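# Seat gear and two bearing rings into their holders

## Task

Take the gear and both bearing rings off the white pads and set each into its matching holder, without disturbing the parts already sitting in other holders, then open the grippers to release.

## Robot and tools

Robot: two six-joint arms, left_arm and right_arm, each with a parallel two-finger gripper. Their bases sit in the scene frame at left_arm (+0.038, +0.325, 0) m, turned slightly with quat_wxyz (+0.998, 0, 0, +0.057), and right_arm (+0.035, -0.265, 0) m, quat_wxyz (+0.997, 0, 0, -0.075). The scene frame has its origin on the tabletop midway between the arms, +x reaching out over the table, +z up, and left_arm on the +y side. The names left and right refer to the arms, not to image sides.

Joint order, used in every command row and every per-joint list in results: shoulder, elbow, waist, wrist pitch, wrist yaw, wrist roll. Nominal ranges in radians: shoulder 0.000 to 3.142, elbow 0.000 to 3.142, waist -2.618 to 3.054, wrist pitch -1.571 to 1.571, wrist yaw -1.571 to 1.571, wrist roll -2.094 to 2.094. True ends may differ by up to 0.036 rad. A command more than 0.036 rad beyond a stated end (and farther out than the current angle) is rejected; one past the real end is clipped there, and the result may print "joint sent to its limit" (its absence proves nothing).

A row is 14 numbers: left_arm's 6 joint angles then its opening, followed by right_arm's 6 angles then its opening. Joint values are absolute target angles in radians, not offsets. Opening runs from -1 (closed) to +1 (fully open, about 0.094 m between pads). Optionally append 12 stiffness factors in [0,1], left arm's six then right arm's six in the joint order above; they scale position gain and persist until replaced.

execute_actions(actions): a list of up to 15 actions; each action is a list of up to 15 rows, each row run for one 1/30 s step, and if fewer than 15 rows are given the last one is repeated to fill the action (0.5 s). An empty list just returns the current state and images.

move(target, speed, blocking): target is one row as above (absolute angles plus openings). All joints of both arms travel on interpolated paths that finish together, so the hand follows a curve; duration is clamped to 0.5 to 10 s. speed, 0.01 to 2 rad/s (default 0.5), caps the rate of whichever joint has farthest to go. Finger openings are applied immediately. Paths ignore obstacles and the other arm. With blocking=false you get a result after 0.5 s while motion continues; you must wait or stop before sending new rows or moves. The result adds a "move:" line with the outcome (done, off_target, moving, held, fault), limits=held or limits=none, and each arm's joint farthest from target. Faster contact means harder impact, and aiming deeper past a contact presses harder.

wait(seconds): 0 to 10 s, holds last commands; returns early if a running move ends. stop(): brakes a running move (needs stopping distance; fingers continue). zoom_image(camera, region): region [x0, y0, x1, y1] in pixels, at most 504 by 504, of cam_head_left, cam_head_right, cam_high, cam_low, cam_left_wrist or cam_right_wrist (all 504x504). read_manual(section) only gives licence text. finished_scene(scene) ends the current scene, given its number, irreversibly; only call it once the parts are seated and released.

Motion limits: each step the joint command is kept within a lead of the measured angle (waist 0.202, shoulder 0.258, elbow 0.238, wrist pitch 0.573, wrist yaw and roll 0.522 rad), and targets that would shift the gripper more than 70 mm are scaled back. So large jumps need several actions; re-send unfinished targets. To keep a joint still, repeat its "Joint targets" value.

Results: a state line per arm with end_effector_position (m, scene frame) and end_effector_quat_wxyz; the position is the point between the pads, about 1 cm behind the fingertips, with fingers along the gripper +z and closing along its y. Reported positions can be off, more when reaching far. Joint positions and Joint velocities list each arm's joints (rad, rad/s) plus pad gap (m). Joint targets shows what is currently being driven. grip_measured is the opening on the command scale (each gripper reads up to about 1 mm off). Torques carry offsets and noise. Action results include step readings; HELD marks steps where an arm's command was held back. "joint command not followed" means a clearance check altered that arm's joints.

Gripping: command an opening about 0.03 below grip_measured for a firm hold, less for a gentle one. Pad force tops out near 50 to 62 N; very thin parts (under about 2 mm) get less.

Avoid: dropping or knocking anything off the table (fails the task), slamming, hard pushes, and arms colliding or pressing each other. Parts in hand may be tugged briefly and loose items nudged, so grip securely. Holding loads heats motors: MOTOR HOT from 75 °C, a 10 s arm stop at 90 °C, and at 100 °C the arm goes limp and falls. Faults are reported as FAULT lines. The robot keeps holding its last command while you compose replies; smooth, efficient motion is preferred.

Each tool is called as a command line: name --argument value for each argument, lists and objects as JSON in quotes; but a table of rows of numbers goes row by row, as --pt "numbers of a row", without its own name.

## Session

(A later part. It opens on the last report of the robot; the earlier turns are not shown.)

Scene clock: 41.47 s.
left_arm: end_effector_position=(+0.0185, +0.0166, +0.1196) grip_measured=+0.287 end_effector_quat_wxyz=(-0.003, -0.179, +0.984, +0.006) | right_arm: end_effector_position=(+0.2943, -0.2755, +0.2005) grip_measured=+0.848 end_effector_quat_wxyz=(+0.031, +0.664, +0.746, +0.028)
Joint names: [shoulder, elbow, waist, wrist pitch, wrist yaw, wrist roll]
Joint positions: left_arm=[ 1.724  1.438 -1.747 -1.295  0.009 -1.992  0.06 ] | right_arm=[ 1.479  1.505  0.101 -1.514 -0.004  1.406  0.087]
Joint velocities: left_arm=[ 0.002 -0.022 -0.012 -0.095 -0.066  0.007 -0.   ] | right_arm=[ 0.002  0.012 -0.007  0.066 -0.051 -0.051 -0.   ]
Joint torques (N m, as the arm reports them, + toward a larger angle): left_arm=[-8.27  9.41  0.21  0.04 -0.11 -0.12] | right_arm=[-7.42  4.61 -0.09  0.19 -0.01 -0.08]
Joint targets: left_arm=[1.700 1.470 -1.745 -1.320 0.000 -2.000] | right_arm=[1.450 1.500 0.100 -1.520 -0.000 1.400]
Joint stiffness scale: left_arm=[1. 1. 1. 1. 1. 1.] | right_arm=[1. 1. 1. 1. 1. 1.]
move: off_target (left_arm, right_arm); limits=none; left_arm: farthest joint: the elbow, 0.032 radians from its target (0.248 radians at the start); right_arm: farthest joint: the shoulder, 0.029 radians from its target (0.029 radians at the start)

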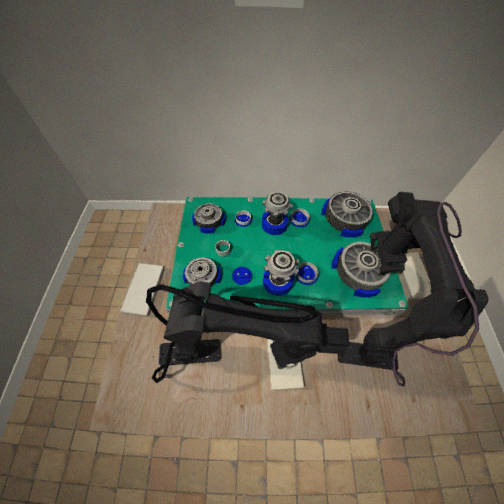

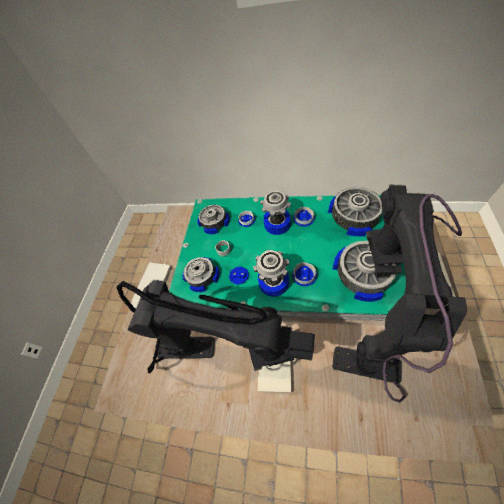

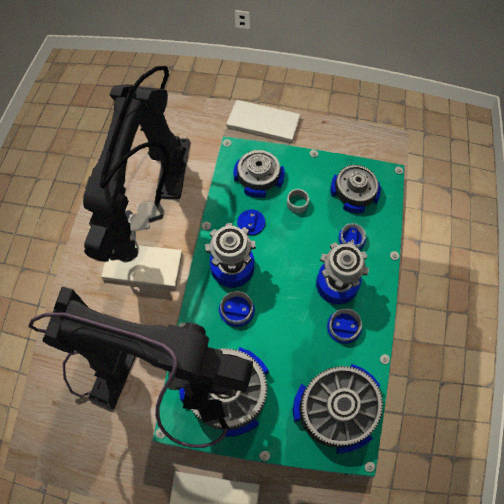

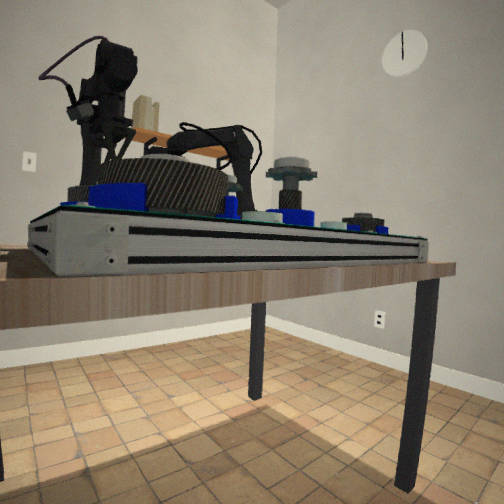

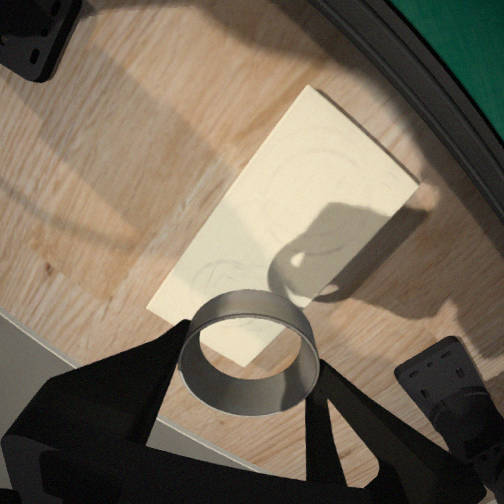

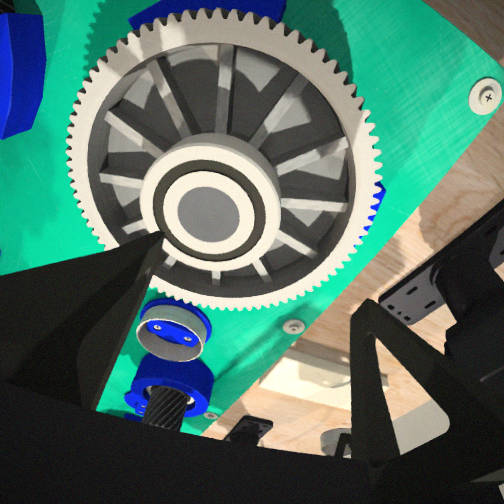

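move --target '[1.35,1.25,-0.745,-1.425,0,-2.0,0.24,1.45,1.5,0.10,-1.52,0,1.4,0.85]' --speed 0.9

move --target '[1.698,1.408,-0.660,-1.241,0,-2.0,0.24,1.45,1.5,0.10,-1.52,0,1.4,0.85]' --speed 0.4

zoom_image --camera "cam_left_wrist" --region '[150, 240, 350, 430]'

Scene clock: 43.80 s.
left_arm: end_effector_position=(+0.2256, +0.1880, +0.1618) grip_measured=+0.288 end_effector_quat_wxyz=(+0.006, -0.627, +0.779, -0.028) | right_arm: end_effector_position=(+0.2943, -0.2755, +0.2005) grip_measured=+0.848 end_effector_quat_wxyz=(+0.031, +0.664, +0.746, +0.028)
Joint names: [shoulder, elbow, waist, wrist pitch, wrist yaw, wrist roll]
Joint positions: left_arm=[ 1.374  1.263 -0.75  -1.403  0.002 -1.992  0.06 ] | right_arm=[ 1.479  1.505  0.101 -1.514 -0.004  1.406  0.087]
Joint velocities: left_arm=[-0.002 -0.007 -0.037  0.095 -0.066 -0.007 -0.   ] | right_arm=[-0.007  0.012  0.007 -0.051 -0.022 -0.051 -0.   ]
Joint torques (N m, as the arm reports them, + toward a larger angle): left_arm=[-5.67  5.44  0.49  0.21 -0.04 -0.11] | right_arm=[-7.53  4.66 -0.09  0.19  0.   -0.1 ]
Joint targets: left_arm=[1.350 1.250 -0.745 -1.425 -0.000 -2.000] | right_arm=[1.450 1.500 0.100 -1.520 0.000 1.400]
Joint stiffness scale: left_arm=[1. 1. 1. 1. 1. 1.] | right_arm=[1. 1. 1. 1. 1. 1.]
move: off_target (left_arm, right_arm); limits=none; left_arm: farthest joint: the shoulder, 0.024 radians from its target (0.374 radians at the start); right_arm: farthest joint: the shoulder, 0.029 radians from its target (0.029 radians at the start)

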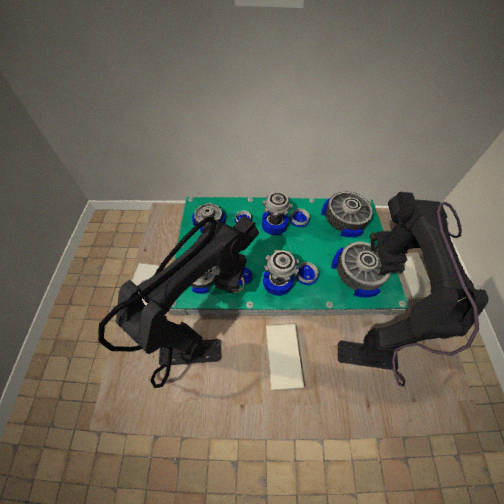

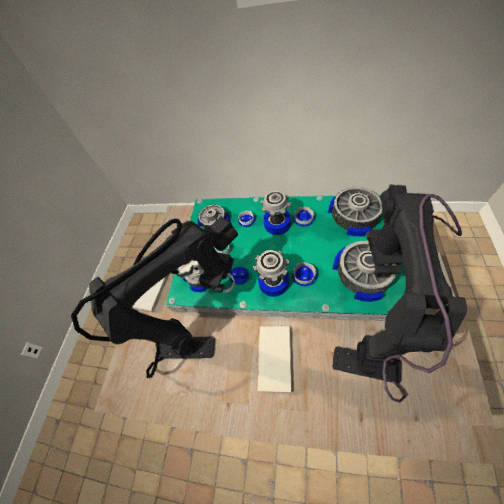

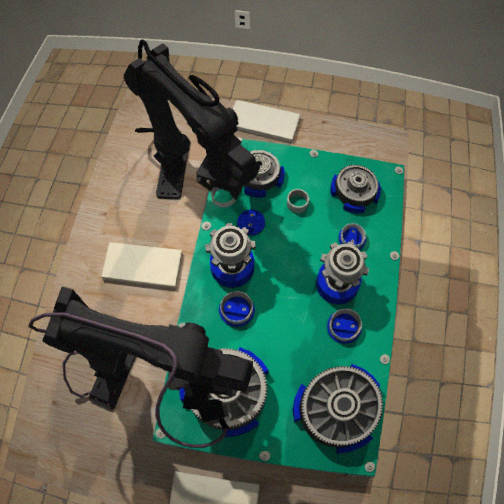

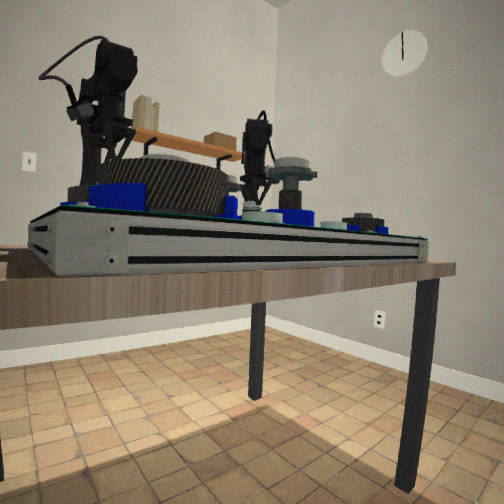

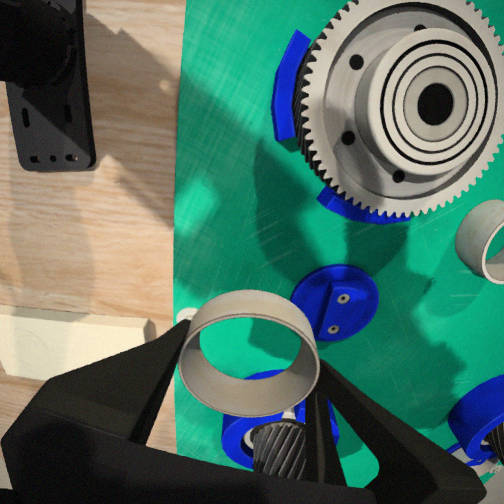

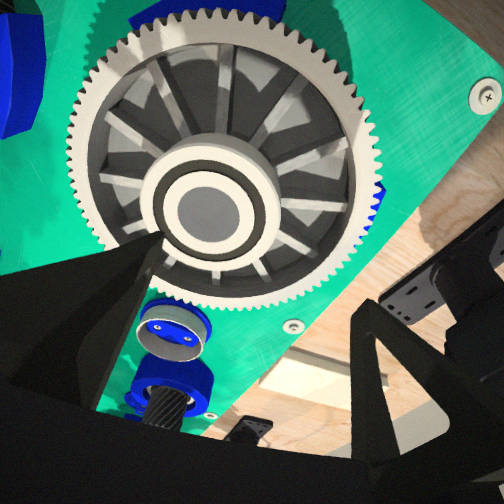

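Scene clock: 45.23 s.
left_arm: end_effector_position=(+0.2985, +0.1641, +0.1109) grip_measured=+0.288 end_effector_quat_wxyz=(-0.005, -0.660, +0.752, -0.005) | right_arm: end_effector_position=(+0.2943, -0.2755, +0.2005) grip_measured=+0.848 end_effector_quat_wxyz=(+0.031, +0.664, +0.746, +0.028)
Joint names: [shoulder, elbow, waist, wrist pitch, wrist yaw, wrist roll]
Joint positions: left_arm=[ 1.698  1.374 -0.665 -1.24   0.013 -1.992  0.06 ] | right_arm=[ 1.479  1.505  0.101 -1.514 -0.004  1.406  0.087]
Joint velocities: left_arm=[-0.002 -0.002 -0.002 -0.007  0.007  0.022  0.002] | right_arm=[ 0.007 -0.002 -0.027 -0.066 -0.066  0.066 -0.   ]
Joint torques (N m, as the arm reports them, + toward a larger angle): left_arm=[-6.37  9.47  0.46  0.36 -0.12 -0.11] | right_arm=[-7.45  4.63 -0.08  0.19  0.   -0.09]
Joint targets: left_arm=[1.698 1.408 -0.660 -1.241 0.000 -2.000] | right_arm=[1.450 1.500 0.100 -1.520 -0.000 1.400]
Joint stiffness scale: left_arm=[1. 1. 1. 1. 1. 1.] | right_arm=[1. 1. 1. 1. 1. 1.]
move: off_target (left_arm, right_arm); limits=none; left_arm: farthest joint: the elbow, 0.034 radians from its target (0.145 radians at the start); right_arm: farthest joint: the shoulder, 0.029 radians from its target (0.029 radians at the start)

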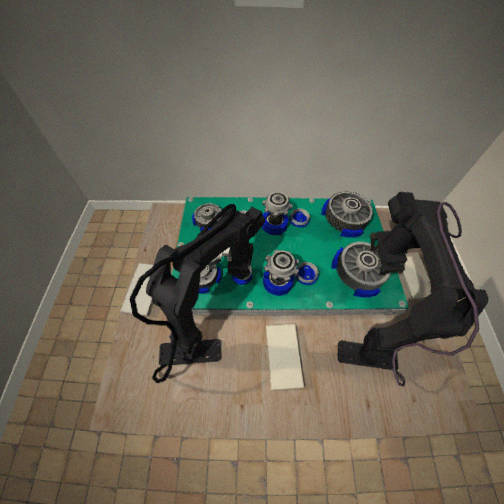

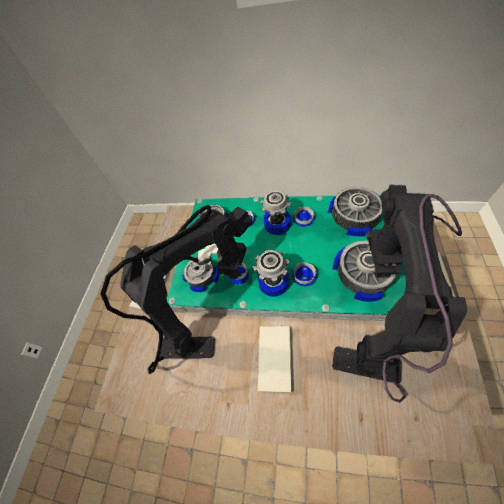

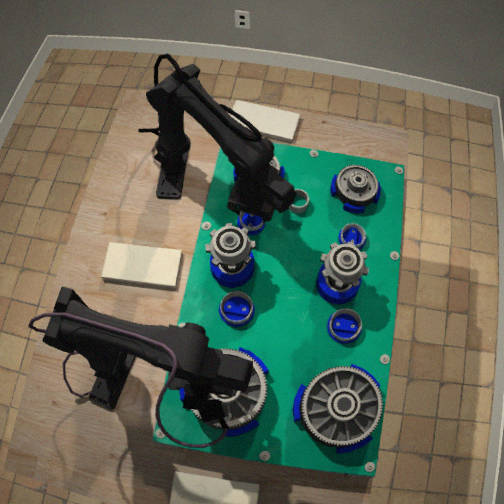

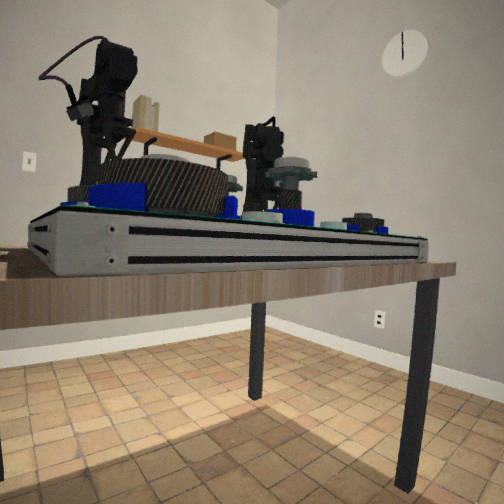

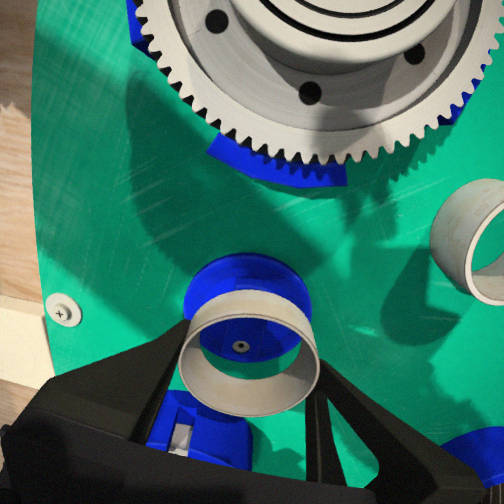

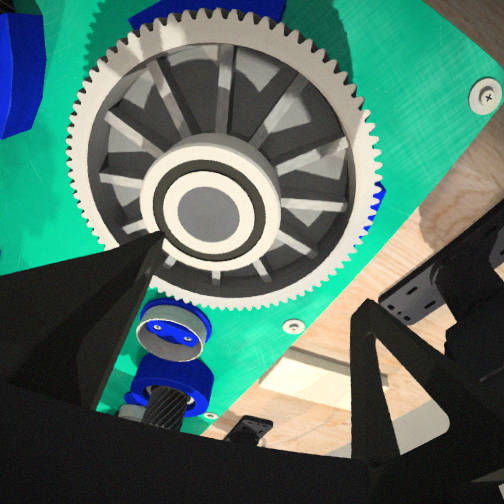

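Region (150, 240, 350, 430) of cam_left_wrist's 504x504 image, scaled by 2.520, with more detail than that image has; it fills the top 479 rows of this view, and the rest is white.

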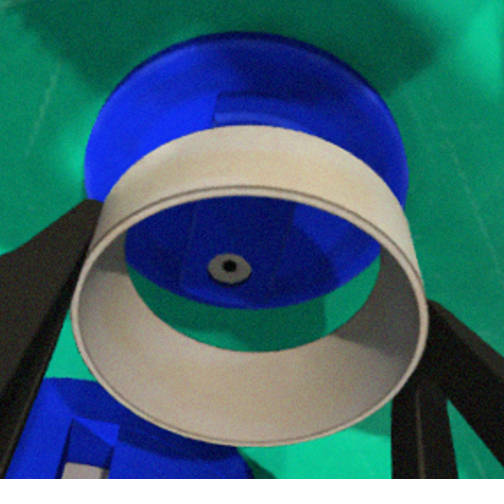

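execute_actions --actions '[[[1.698,1.385,-0.660,-1.239,0,-2.0,0.24,1.45,1.5,0.10,-1.52,0,1.4,0.85],[1.698,1.368,-0.660,-1.237,0,-2.0,0.24,1.45,1.5,0.10,-1.52,0,1.4,0.85],[1.698,1.360,-0.660,-1.235,0,-2.0,0.24,1.45,1.5,0.10,-1.52,0,1.4,0.85],[1.698,1.357,-0.660,-1.232,0,-2.0,0.24,1.45,1.5,0.10,-1.52,0,1.4,0.85],[1.698,1.354,-0.660,-1.229,0,-2.0,0.24,1.45,1.5,0.10,-1.52,0,1.4,0.85],[1.698,1.351,-0.660,-1.226,0,-2.0,0.24,1.45,1.5,0.10,-1.52,0,1.4,0.85],[1.698,1.348,-0.660,-1.223,0,-2.0,0.24,1.45,1.5,0.10,-1.52,0,1.4,0.85],[1.698,1.345,-0.660,-1.220,0,-2.0,0.24,1.45,1.5,0.10,-1.52,0,1.4,0.85],[1.698,1.342,-0.660,-1.217,0,-2.0,0.24,1.45,1.5,0.10,-1.52,0,1.4,0.85],[1.698,1.339,-0.660,-1.215,0,-2.0,0.24,1.45,1.5,0.10,-1.52,0,1.4,0.85],[1.698,1.336,-0.660,-1.213,0,-2.0,0.24,1.45,1.5,0.10,-1.52,0,1.4,0.85]]]'

zoom_image --camera "cam_left_wrist" --region '[150, 240, 350, 430]'

Scene clock: 46.53 s.
left_arm: end_effector_position=(+0.2952, +0.1662, +0.1042) grip_measured=+0.288 end_effector_quat_wxyz=(-0.007, -0.660, +0.752, +0.001) | right_arm: end_effector_position=(+0.2943, -0.2755, +0.2005) grip_measured=+0.848 end_effector_quat_wxyz=(+0.031, +0.664, +0.746, +0.028)
Joint names: [shoulder, elbow, waist, wrist pitch, wrist yaw, wrist roll]
Joint positions: left_arm=[ 1.698  1.347 -0.665 -1.226  0.012 -1.992  0.06 ] | right_arm=[ 1.479  1.505  0.101 -1.514 -0.004  1.406  0.087]
Joint velocities: left_arm=[-0.007  0.002 -0.002  0.037 -0.007 -0.022 -0.   ] | right_arm=[-0.012 -0.007 -0.007 -0.022 -0.022  0.007  0.   ]
Joint torques (N m, as the arm reports them, + toward a larger angle): left_arm=[-6.34  5.41  0.48  0.49 -0.12 -0.13] | right_arm=[-7.47  4.66 -0.08  0.19  0.   -0.1 ]
Joint targets: left_arm=[1.698 1.336 -0.660 -1.213 -0.000 -2.000] | right_arm=[1.450 1.500 0.100 -1.520 -0.000 1.400]
Joint stiffness scale: left_arm=[1. 1. 1. 1. 1. 1.] | right_arm=[1. 1. 1. 1. 1. 1.]
Step readings (joint positions):
0: left_arm=[1.698 1.374 -0.665 -1.240 0.013 -1.992] | right_arm=[1.479 1.505 0.101 -1.514 -0.004 1.406]
1: left_arm=[1.698 1.374 -0.665 -1.240 0.013 -1.992] | right_arm=[1.479 1.505 0.101 -1.514 -0.004 1.406]
2: left_arm=[1.698 1.374 -0.665 -1.240 0.012 -1.992] | right_arm=[1.479 1.505 0.101 -1.514 -0.004 1.406]
4: left_arm=[1.698 1.374 -0.665 -1.240 0.012 -1.992] | right_arm=[1.479 1.505 0.101 -1.514 -0.004 1.406]
8: left_arm=[1.698 1.369 -0.665 -1.234 0.012 -1.992] | right_arm=[1.479 1.505 0.101 -1.514 -0.004 1.406]
15: Joint positions above

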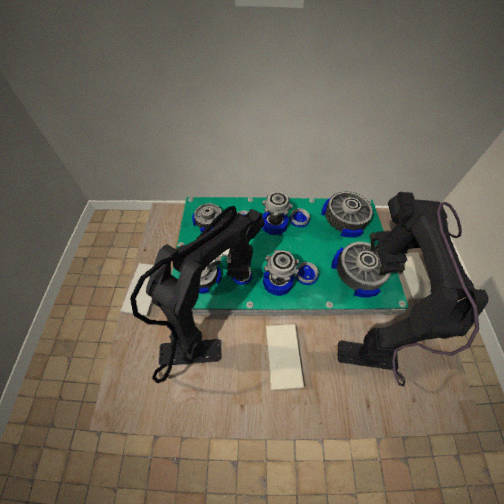

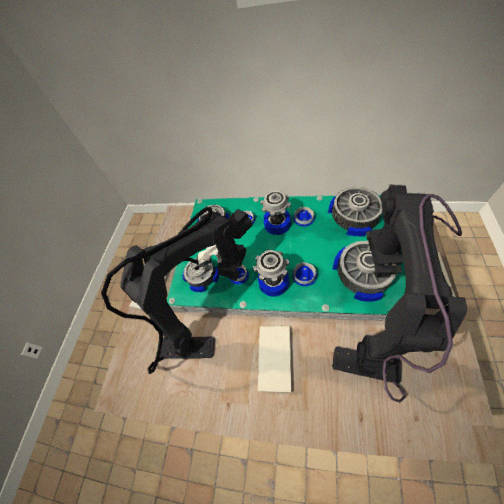

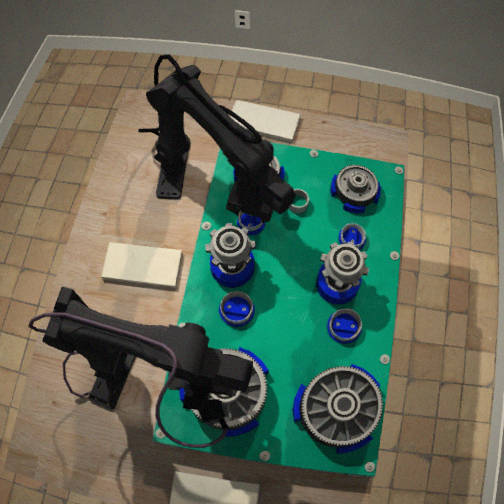

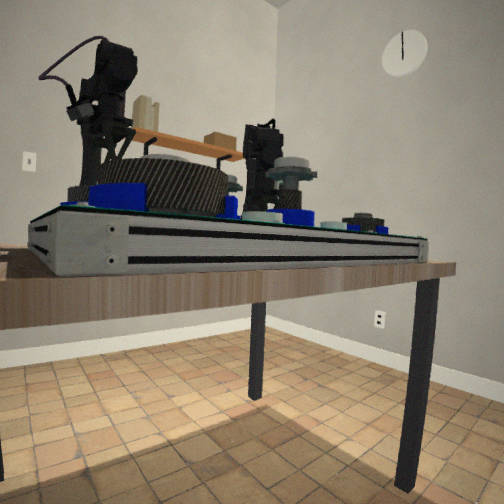

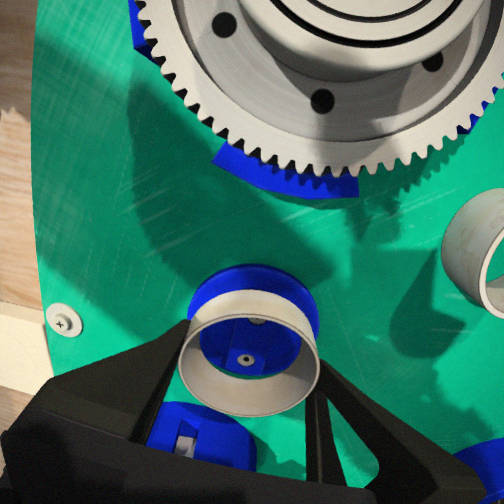

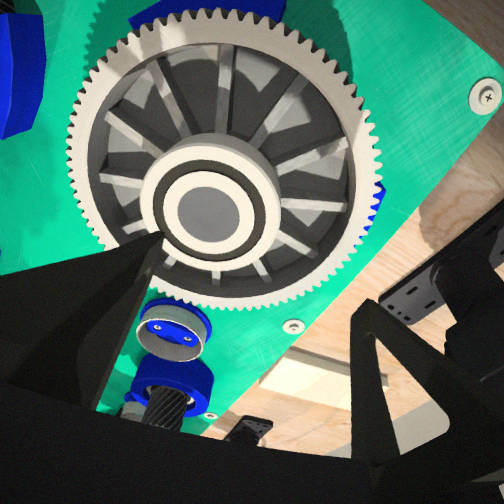

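Region (150, 240, 350, 430) of cam_left_wrist's 504x504 image, scaled by 2.520, with more detail than that image has; it fills the top 479 rows of this view, and the rest is white.

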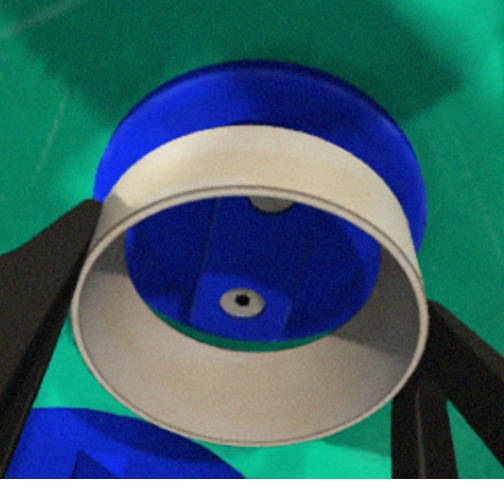

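execute_actions --actions '[[[1.698,1.336,-0.660,-1.210,0,-2.0,0.24,1.45,1.5,0.10,-1.52,0,1.4,0.85],[1.698,1.336,-0.660,-1.207,0,-2.0,0.24,1.45,1.5,0.10,-1.52,0,1.4,0.85],[1.698,1.336,-0.660,-1.205,0,-2.0,0.24,1.45,1.5,0.10,-1.52,0,1.4,0.85],[1.698,1.3335,-0.660,-1.2025,0,-2.0,0.24,1.45,1.5,0.10,-1.52,0,1.4,0.85],[1.698,1.331,-0.660,-1.20,0,-2.0,0.24,1.45,1.5,0.10,-1.52,0,1.4,0.85],[1.698,1.3285,-0.660,-1.1975,0,-2.0,0.24,1.45,1.5,0.10,-1.52,0,1.4,0.85],[1.698,1.326,-0.660,-1.195,0,-2.0,0.24,1.45,1.5,0.10,-1.52,0,1.4,0.85],[1.698,1.3235,-0.660,-1.1925,0,-2.0,0.24,1.45,1.5,0.10,-1.52,0,1.4,0.85],[1.698,1.321,-0.660,-1.19,0,-2.0,0.24,1.45,1.5,0.10,-1.52,0,1.4,0.85],[1.698,1.3185,-0.660,-1.1875,0,-2.0,0.24,1.45,1.5,0.10,-1.52,0,1.4,0.85],[1.698,1.316,-0.660,-1.185,0,-2.0,0.24,1.45,1.5,0.10,-1.52,0,1.4,0.85],[1.698,1.3135,-0.660,-1.1825,0,-2.0,0.24,1.45,1.5,0.10,-1.52,0,1.4,0.85],[1.698,1.311,-0.660,-1.18,0,-2.0,0.24,1.45,1.5,0.10,-1.52,0,1.4,0.85]]]'

zoom_image --camera "cam_left_wrist" --region '[150, 240, 350, 430]'

Scene clock: 48.27 s.
left_arm: end_effector_position=(+0.2986, +0.1642, +0.1022) grip_measured=+0.288 end_effector_quat_wxyz=(-0.004, -0.660, +0.751, -0.007) | right_arm: end_effector_position=(+0.2943, -0.2755, +0.2005) grip_measured=+0.848 end_effector_quat_wxyz=(+0.031, +0.664, +0.746, +0.028)
Joint names: [shoulder, elbow, waist, wrist pitch, wrist yaw, wrist roll]
Joint positions: left_arm=[ 1.698  1.339 -0.665 -1.202  0.012 -1.992  0.06 ] | right_arm=[ 1.479  1.505  0.101 -1.514 -0.004  1.406  0.087]
Joint velocities: left_arm=[ 0.007  0.002 -0.017  0.022 -0.022 -0.007 -0.001] | right_arm=[-0.022 -0.012 -0.007 -0.051 -0.022  0.007 -0.   ]
Joint torques (N m, as the arm reports them, + toward a larger angle): left_arm=[-6.4   3.98  0.51  0.63 -0.12 -0.11] | right_arm=[-7.46  4.64 -0.1   0.18  0.01 -0.1 ]
Joint targets: left_arm=[1.698 1.311 -0.660 -1.180 0.000 -2.000] | right_arm=[1.450 1.500 0.100 -1.520 0.000 1.400]
Joint stiffness scale: left_arm=[1. 1. 1. 1. 1. 1.] | right_arm=[1. 1. 1. 1. 1. 1.]
Step readings (joint positions):
0: left_arm=[1.698 1.347 -0.665 -1.221 0.012 -1.992] | right_arm=[1.479 1.505 0.101 -1.514 -0.004 1.406]
1: left_arm=[1.698 1.347 -0.665 -1.221 0.012 -1.992] | right_arm=[1.479 1.505 0.101 -1.514 -0.004 1.406]
2: left_arm=[1.698 1.347 -0.665 -1.221 0.012 -1.992] | right_arm=[1.479 1.505 0.101 -1.514 -0.004 1.406]
4: left_arm=[1.698 1.347 -0.665 -1.218 0.012 -1.992] | right_arm=[1.479 1.505 0.101 -1.514 -0.004 1.406]
8: left_arm=[1.698 1.347 -0.665 -1.210 0.012 -1.992] | right_arm=[1.479 1.505 0.101 -1.514 -0.004 1.406]
15: Joint positions above

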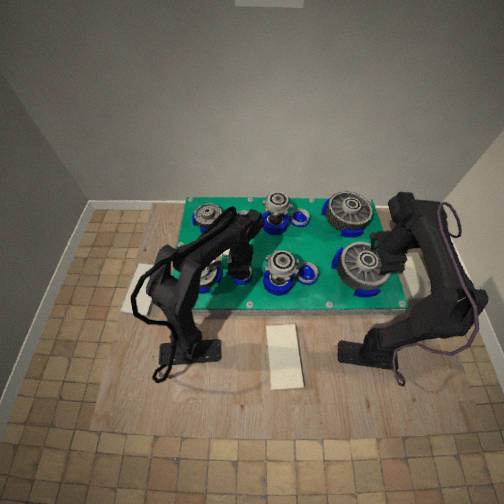

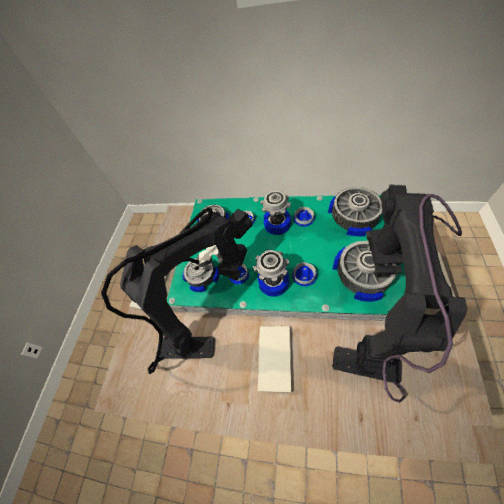

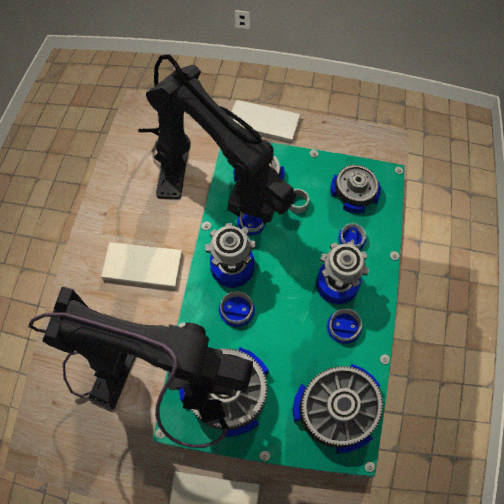

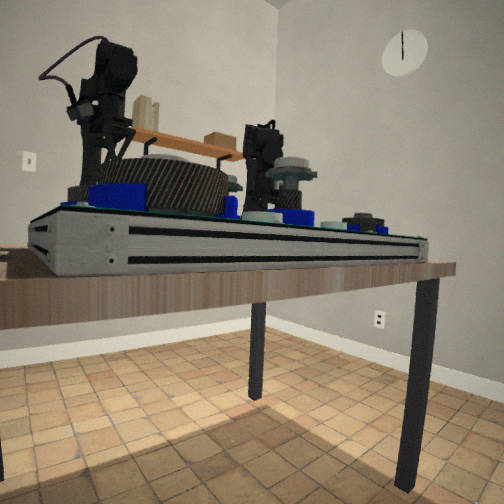

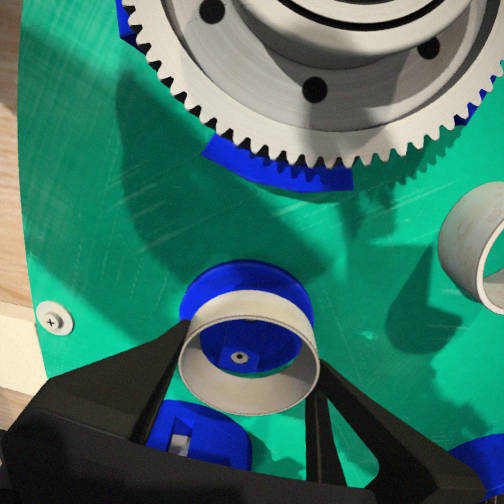

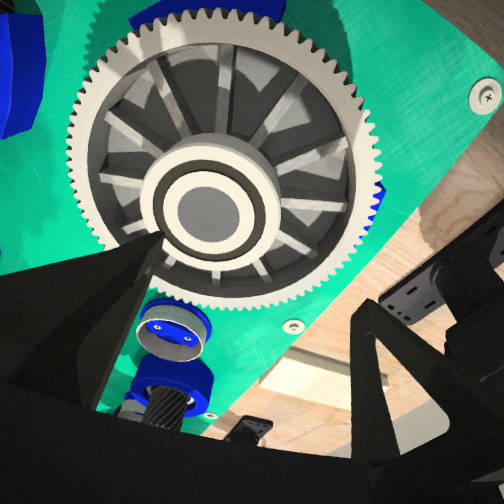

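Region (150, 240, 350, 430) of cam_left_wrist's 504x504 image, scaled by 2.520, with more detail than that image has; it fills the top 479 rows of this view, and the rest is white.

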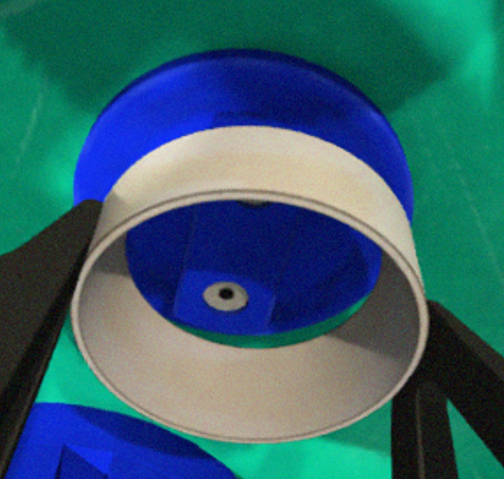

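execute_actions --actions '[[[1.698,1.33,-0.660,-1.195,0,-2.0,0.24,1.45,1.5,0.10,-1.52,0,1.4,0.85],[1.698,1.35,-0.660,-1.205,0,-2.0,0.24,1.45,1.5,0.10,-1.52,0,1.4,0.85],[1.698,1.36,-0.660,-1.212,0,-2.0,0.24,1.45,1.5,0.10,-1.52,0,1.4,0.85],[1.698,1.36,-0.660,-1.217,0,-2.0,0.24,1.45,1.5,0.10,-1.52,0,1.4,0.85],[1.698,1.36,-0.660,-1.221,0,-2.0,0.24,1.45,1.5,0.10,-1.52,0,1.4,0.85],[1.698,1.36,-0.660,-1.224,0,-2.0,0.24,1.45,1.5,0.10,-1.52,0,1.4,0.85],[1.698,1.36,-0.660,-1.227,0,-2.0,0.24,1.45,1.5,0.10,-1.52,0,1.4,0.85]]]'

zoom_image --camera "cam_left_wrist" --region '[150, 240, 350, 430]'

Scene clock: 49.27 s.
left_arm: end_effector_position=(+0.2985, +0.1643, +0.1022) grip_measured=+0.288 end_effector_quat_wxyz=(-0.004, -0.660, +0.751, -0.006) | right_arm: end_effector_position=(+0.2943, -0.2755, +0.2005) grip_measured=+0.848 end_effector_quat_wxyz=(+0.031, +0.664, +0.746, +0.028)
Joint names: [shoulder, elbow, waist, wrist pitch, wrist yaw, wrist roll]
Joint positions: left_arm=[ 1.698  1.339 -0.665 -1.202  0.012 -1.992  0.06 ] | right_arm=[ 1.479  1.505  0.101 -1.514 -0.004  1.406  0.087]
Joint velocities: left_arm=[ 0.002 -0.002  0.012  0.007 -0.007 -0.081  0.   ] | right_arm=[-0.007  0.007 -0.007 -0.066 -0.022 -0.007  0.001]
Joint torques (N m, as the arm reports them, + toward a larger angle): left_arm=[-6.36  8.37  0.47  0.07 -0.13 -0.1 ] | right_arm=[-7.43  4.64 -0.13  0.2  -0.01 -0.09]
Joint targets: left_arm=[1.698 1.360 -0.660 -1.227 0.000 -2.000] | right_arm=[1.450 1.500 0.100 -1.520 -0.000 1.400]
Joint stiffness scale: left_arm=[1. 1. 1. 1. 1. 1.] | right_arm=[1. 1. 1. 1. 1. 1.]
Step readings (joint positions):
0: left_arm=[1.698 1.339 -0.665 -1.202 0.012 -1.992] | right_arm=[1.479 1.505 0.101 -1.514 -0.004 1.406]
1: left_arm=[1.698 1.339 -0.665 -1.202 0.012 -1.992] | right_arm=[1.479 1.505 0.101 -1.514 -0.004 1.406]
2: left_arm=[1.698 1.339 -0.665 -1.202 0.012 -1.992] | right_arm=[1.479 1.505 0.101 -1.514 -0.004 1.406]
4: left_arm=[1.698 1.339 -0.665 -1.202 0.012 -1.992] | right_arm=[1.479 1.505 0.101 -1.514 -0.004 1.406]
8: left_arm=[1.698 1.339 -0.665 -1.202 0.012 -1.992] | right_arm=[1.479 1.505 0.101 -1.514 -0.004 1.406]
15: Joint positions above

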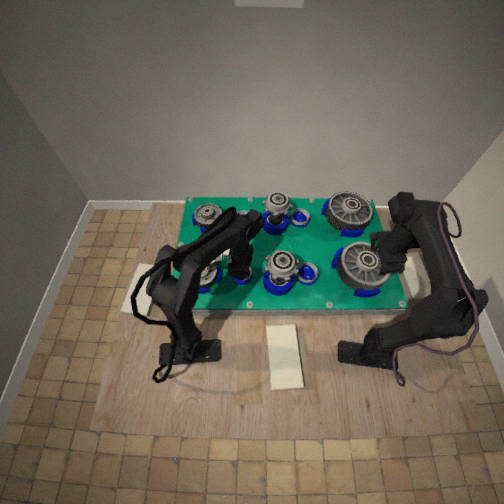

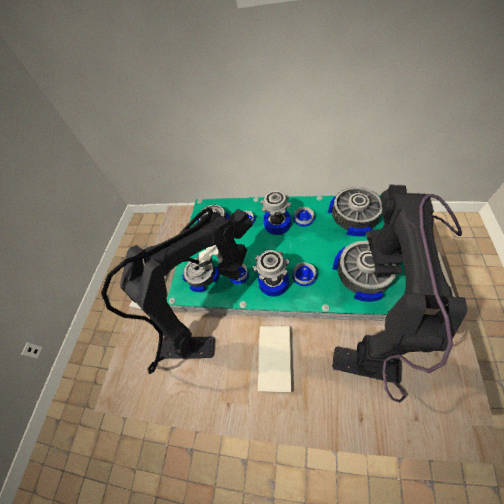

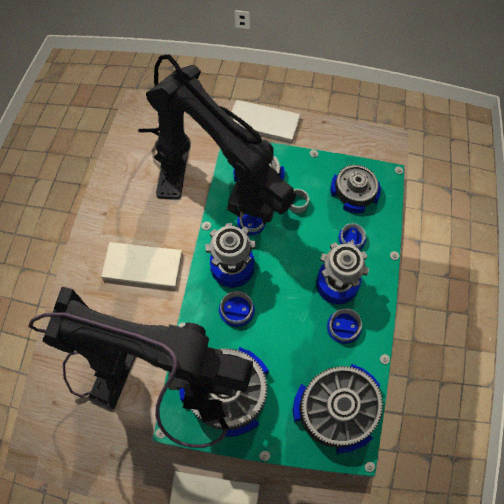

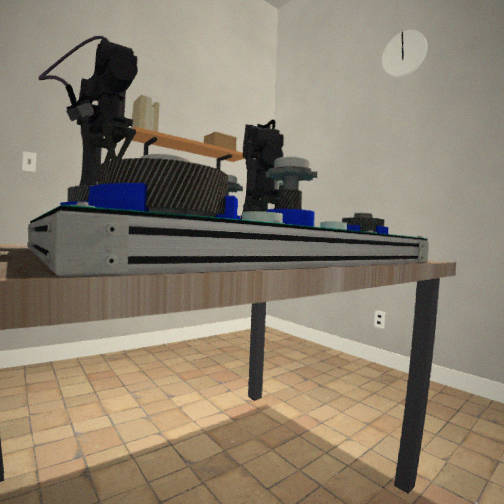

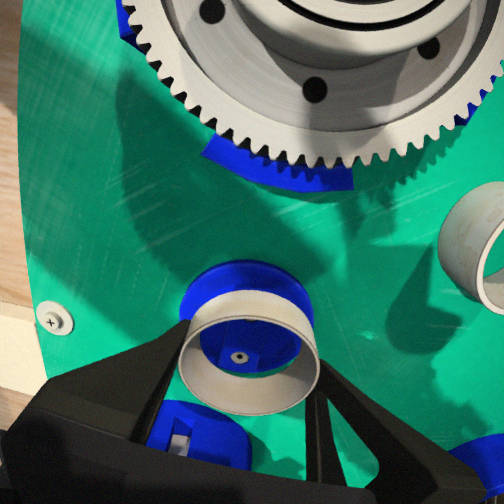

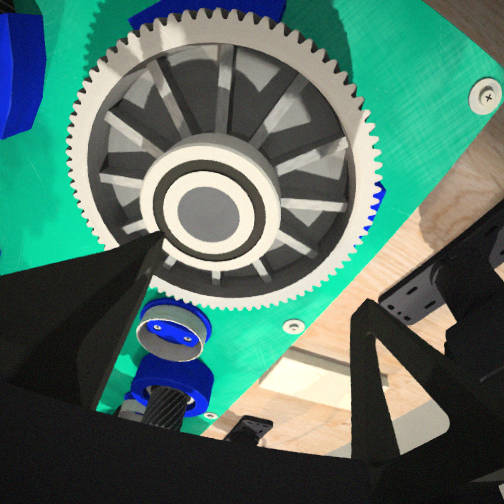

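Region (150, 240, 350, 430) of cam_left_wrist's 504x504 image, scaled by 2.520, with more detail than that image has; it fills the top 479 rows of this view, and the rest is white.

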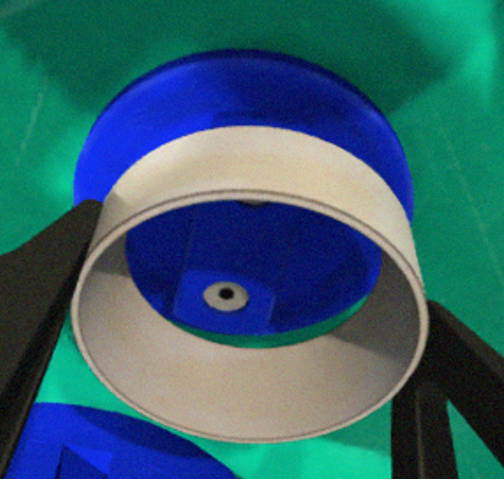

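execute_actions --actions '[[[1.698,1.368,-0.660,-1.229,0,-2.0,0.24,1.45,1.5,0.10,-1.52,0,1.4,0.85],[1.698,1.374,-0.660,-1.231,0,-2.0,0.24,1.45,1.5,0.10,-1.52,0,1.4,0.85],[1.698,1.378,-0.660,-1.233,0,-2.0,0.24,1.45,1.5,0.10,-1.52,0,1.4,0.85],[1.698,1.381,-0.660,-1.235,0,-2.0,0.24,1.45,1.5,0.10,-1.52,0,1.4,0.85],[1.698,1.381,-0.660,-1.237,0,-2.0,0.24,1.45,1.5,0.10,-1.52,0,1.4,0.85],[1.698,1.381,-0.660,-1.239,0,-2.0,0.24,1.45,1.5,0.10,-1.52,0,1.4,0.85],[1.698,1.381,-0.660,-1.241,0,-2.0,0.24,1.45,1.5,0.10,-1.52,0,1.4,0.85]]]'

zoom_image --camera "cam_left_wrist" --region '[150, 240, 350, 430]'

Scene clock: 50.50 s.
left_arm: end_effector_position=(+0.2969, +0.1655, +0.1035) grip_measured=+0.288 end_effector_quat_wxyz=(-0.005, -0.660, +0.751, -0.002) | right_arm: end_effector_position=(+0.2943, -0.2755, +0.2005) grip_measured=+0.848 end_effector_quat_wxyz=(+0.031, +0.664, +0.746, +0.028)
Joint names: [shoulder, elbow, waist, wrist pitch, wrist yaw, wrist roll]
Joint positions: left_arm=[ 1.698  1.344 -0.665 -1.216  0.011 -1.992  0.06 ] | right_arm=[ 1.479  1.505  0.101 -1.514 -0.004  1.406  0.087]
Joint velocities: left_arm=[-0.007 -0.022 -0.007  0.037 -0.037  0.022  0.   ] | right_arm=[-0.007  0.007  0.017 -0.022  0.007 -0.007 -0.   ]
Joint torques (N m, as the arm reports them, + toward a larger angle): left_arm=[-6.36  9.81  0.48  0.07 -0.12 -0.11] | right_arm=[-7.45  4.71 -0.12  0.18  0.   -0.08]
Joint targets: left_arm=[1.698 1.381 -0.660 -1.241 -0.000 -2.000] | right_arm=[1.450 1.500 0.100 -1.520 0.000 1.400]
Joint stiffness scale: left_arm=[1. 1. 1. 1. 1. 1.] | right_arm=[1. 1. 1. 1. 1. 1.]
Step readings (joint positions):
0: left_arm=[1.698 1.339 -0.665 -1.202 0.012 -1.992] | right_arm=[1.479 1.505 0.101 -1.514 -0.004 1.406]
1: left_arm=[1.698 1.339 -0.665 -1.202 0.012 -1.992] | right_arm=[1.479 1.505 0.101 -1.514 -0.004 1.406]
2: left_arm=[1.698 1.341 -0.665 -1.203 0.012 -1.992] | right_arm=[1.479 1.505 0.101 -1.514 -0.004 1.406]
4: left_arm=[1.698 1.344 -0.665 -1.206 0.011 -1.992] | right_arm=[1.479 1.505 0.101 -1.514 -0.004 1.406]
8: left_arm=[1.698 1.344 -0.665 -1.211 0.011 -1.992] | right_arm=[1.479 1.505 0.101 -1.514 -0.004 1.406]
15: Joint positions above

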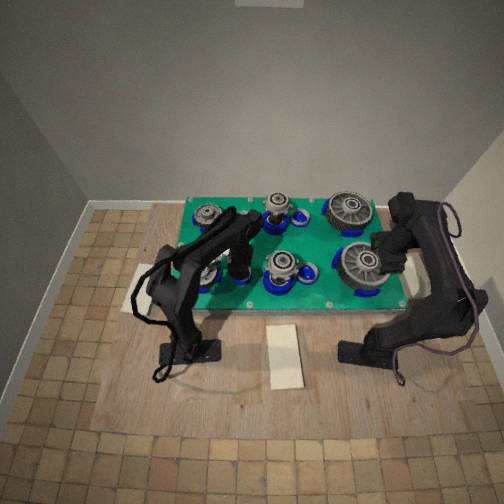

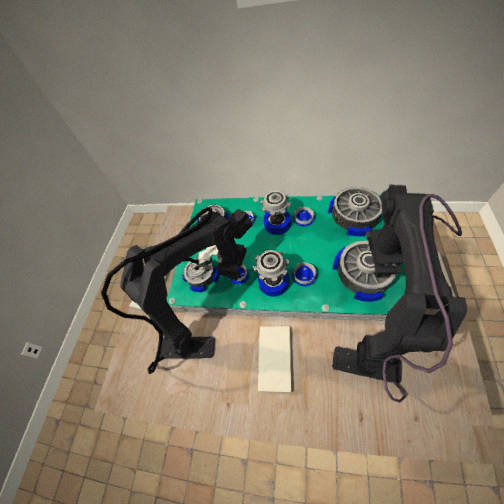

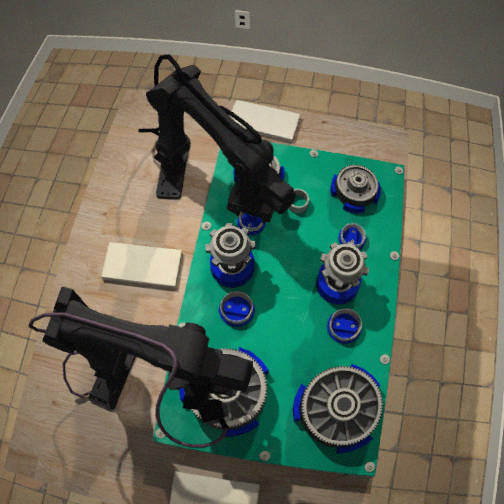

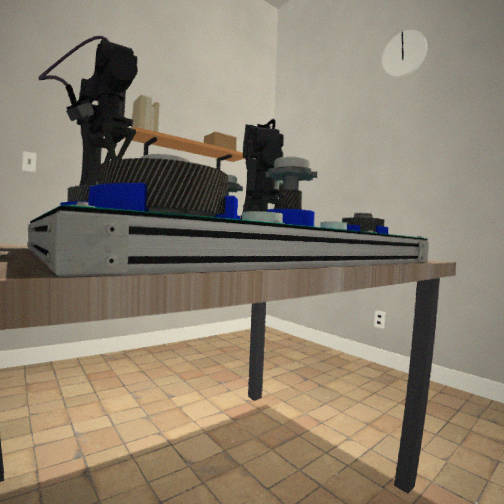

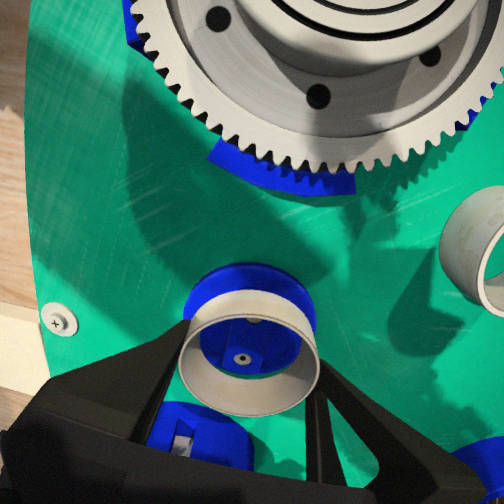

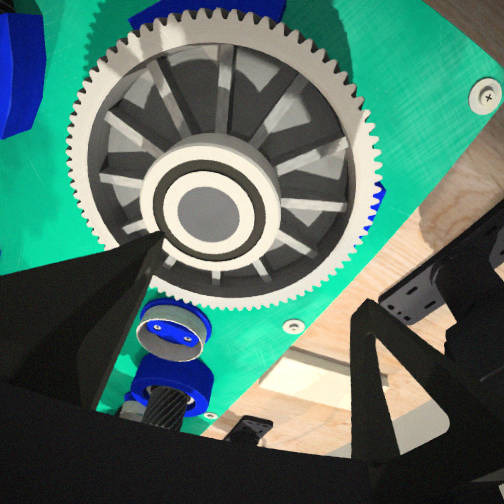

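Region (150, 240, 350, 430) of cam_left_wrist's 504x504 image, scaled by 2.520, with more detail than that image has; it fills the top 479 rows of this view, and the rest is white.

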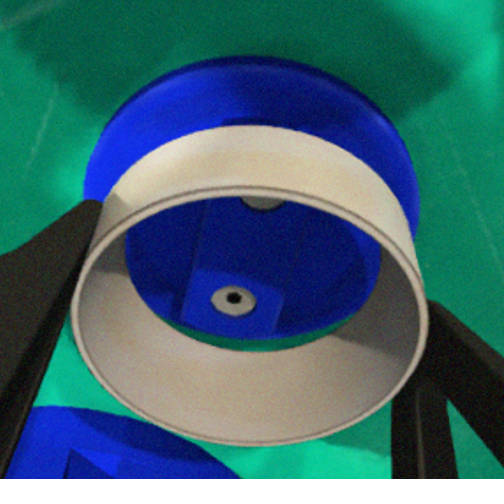

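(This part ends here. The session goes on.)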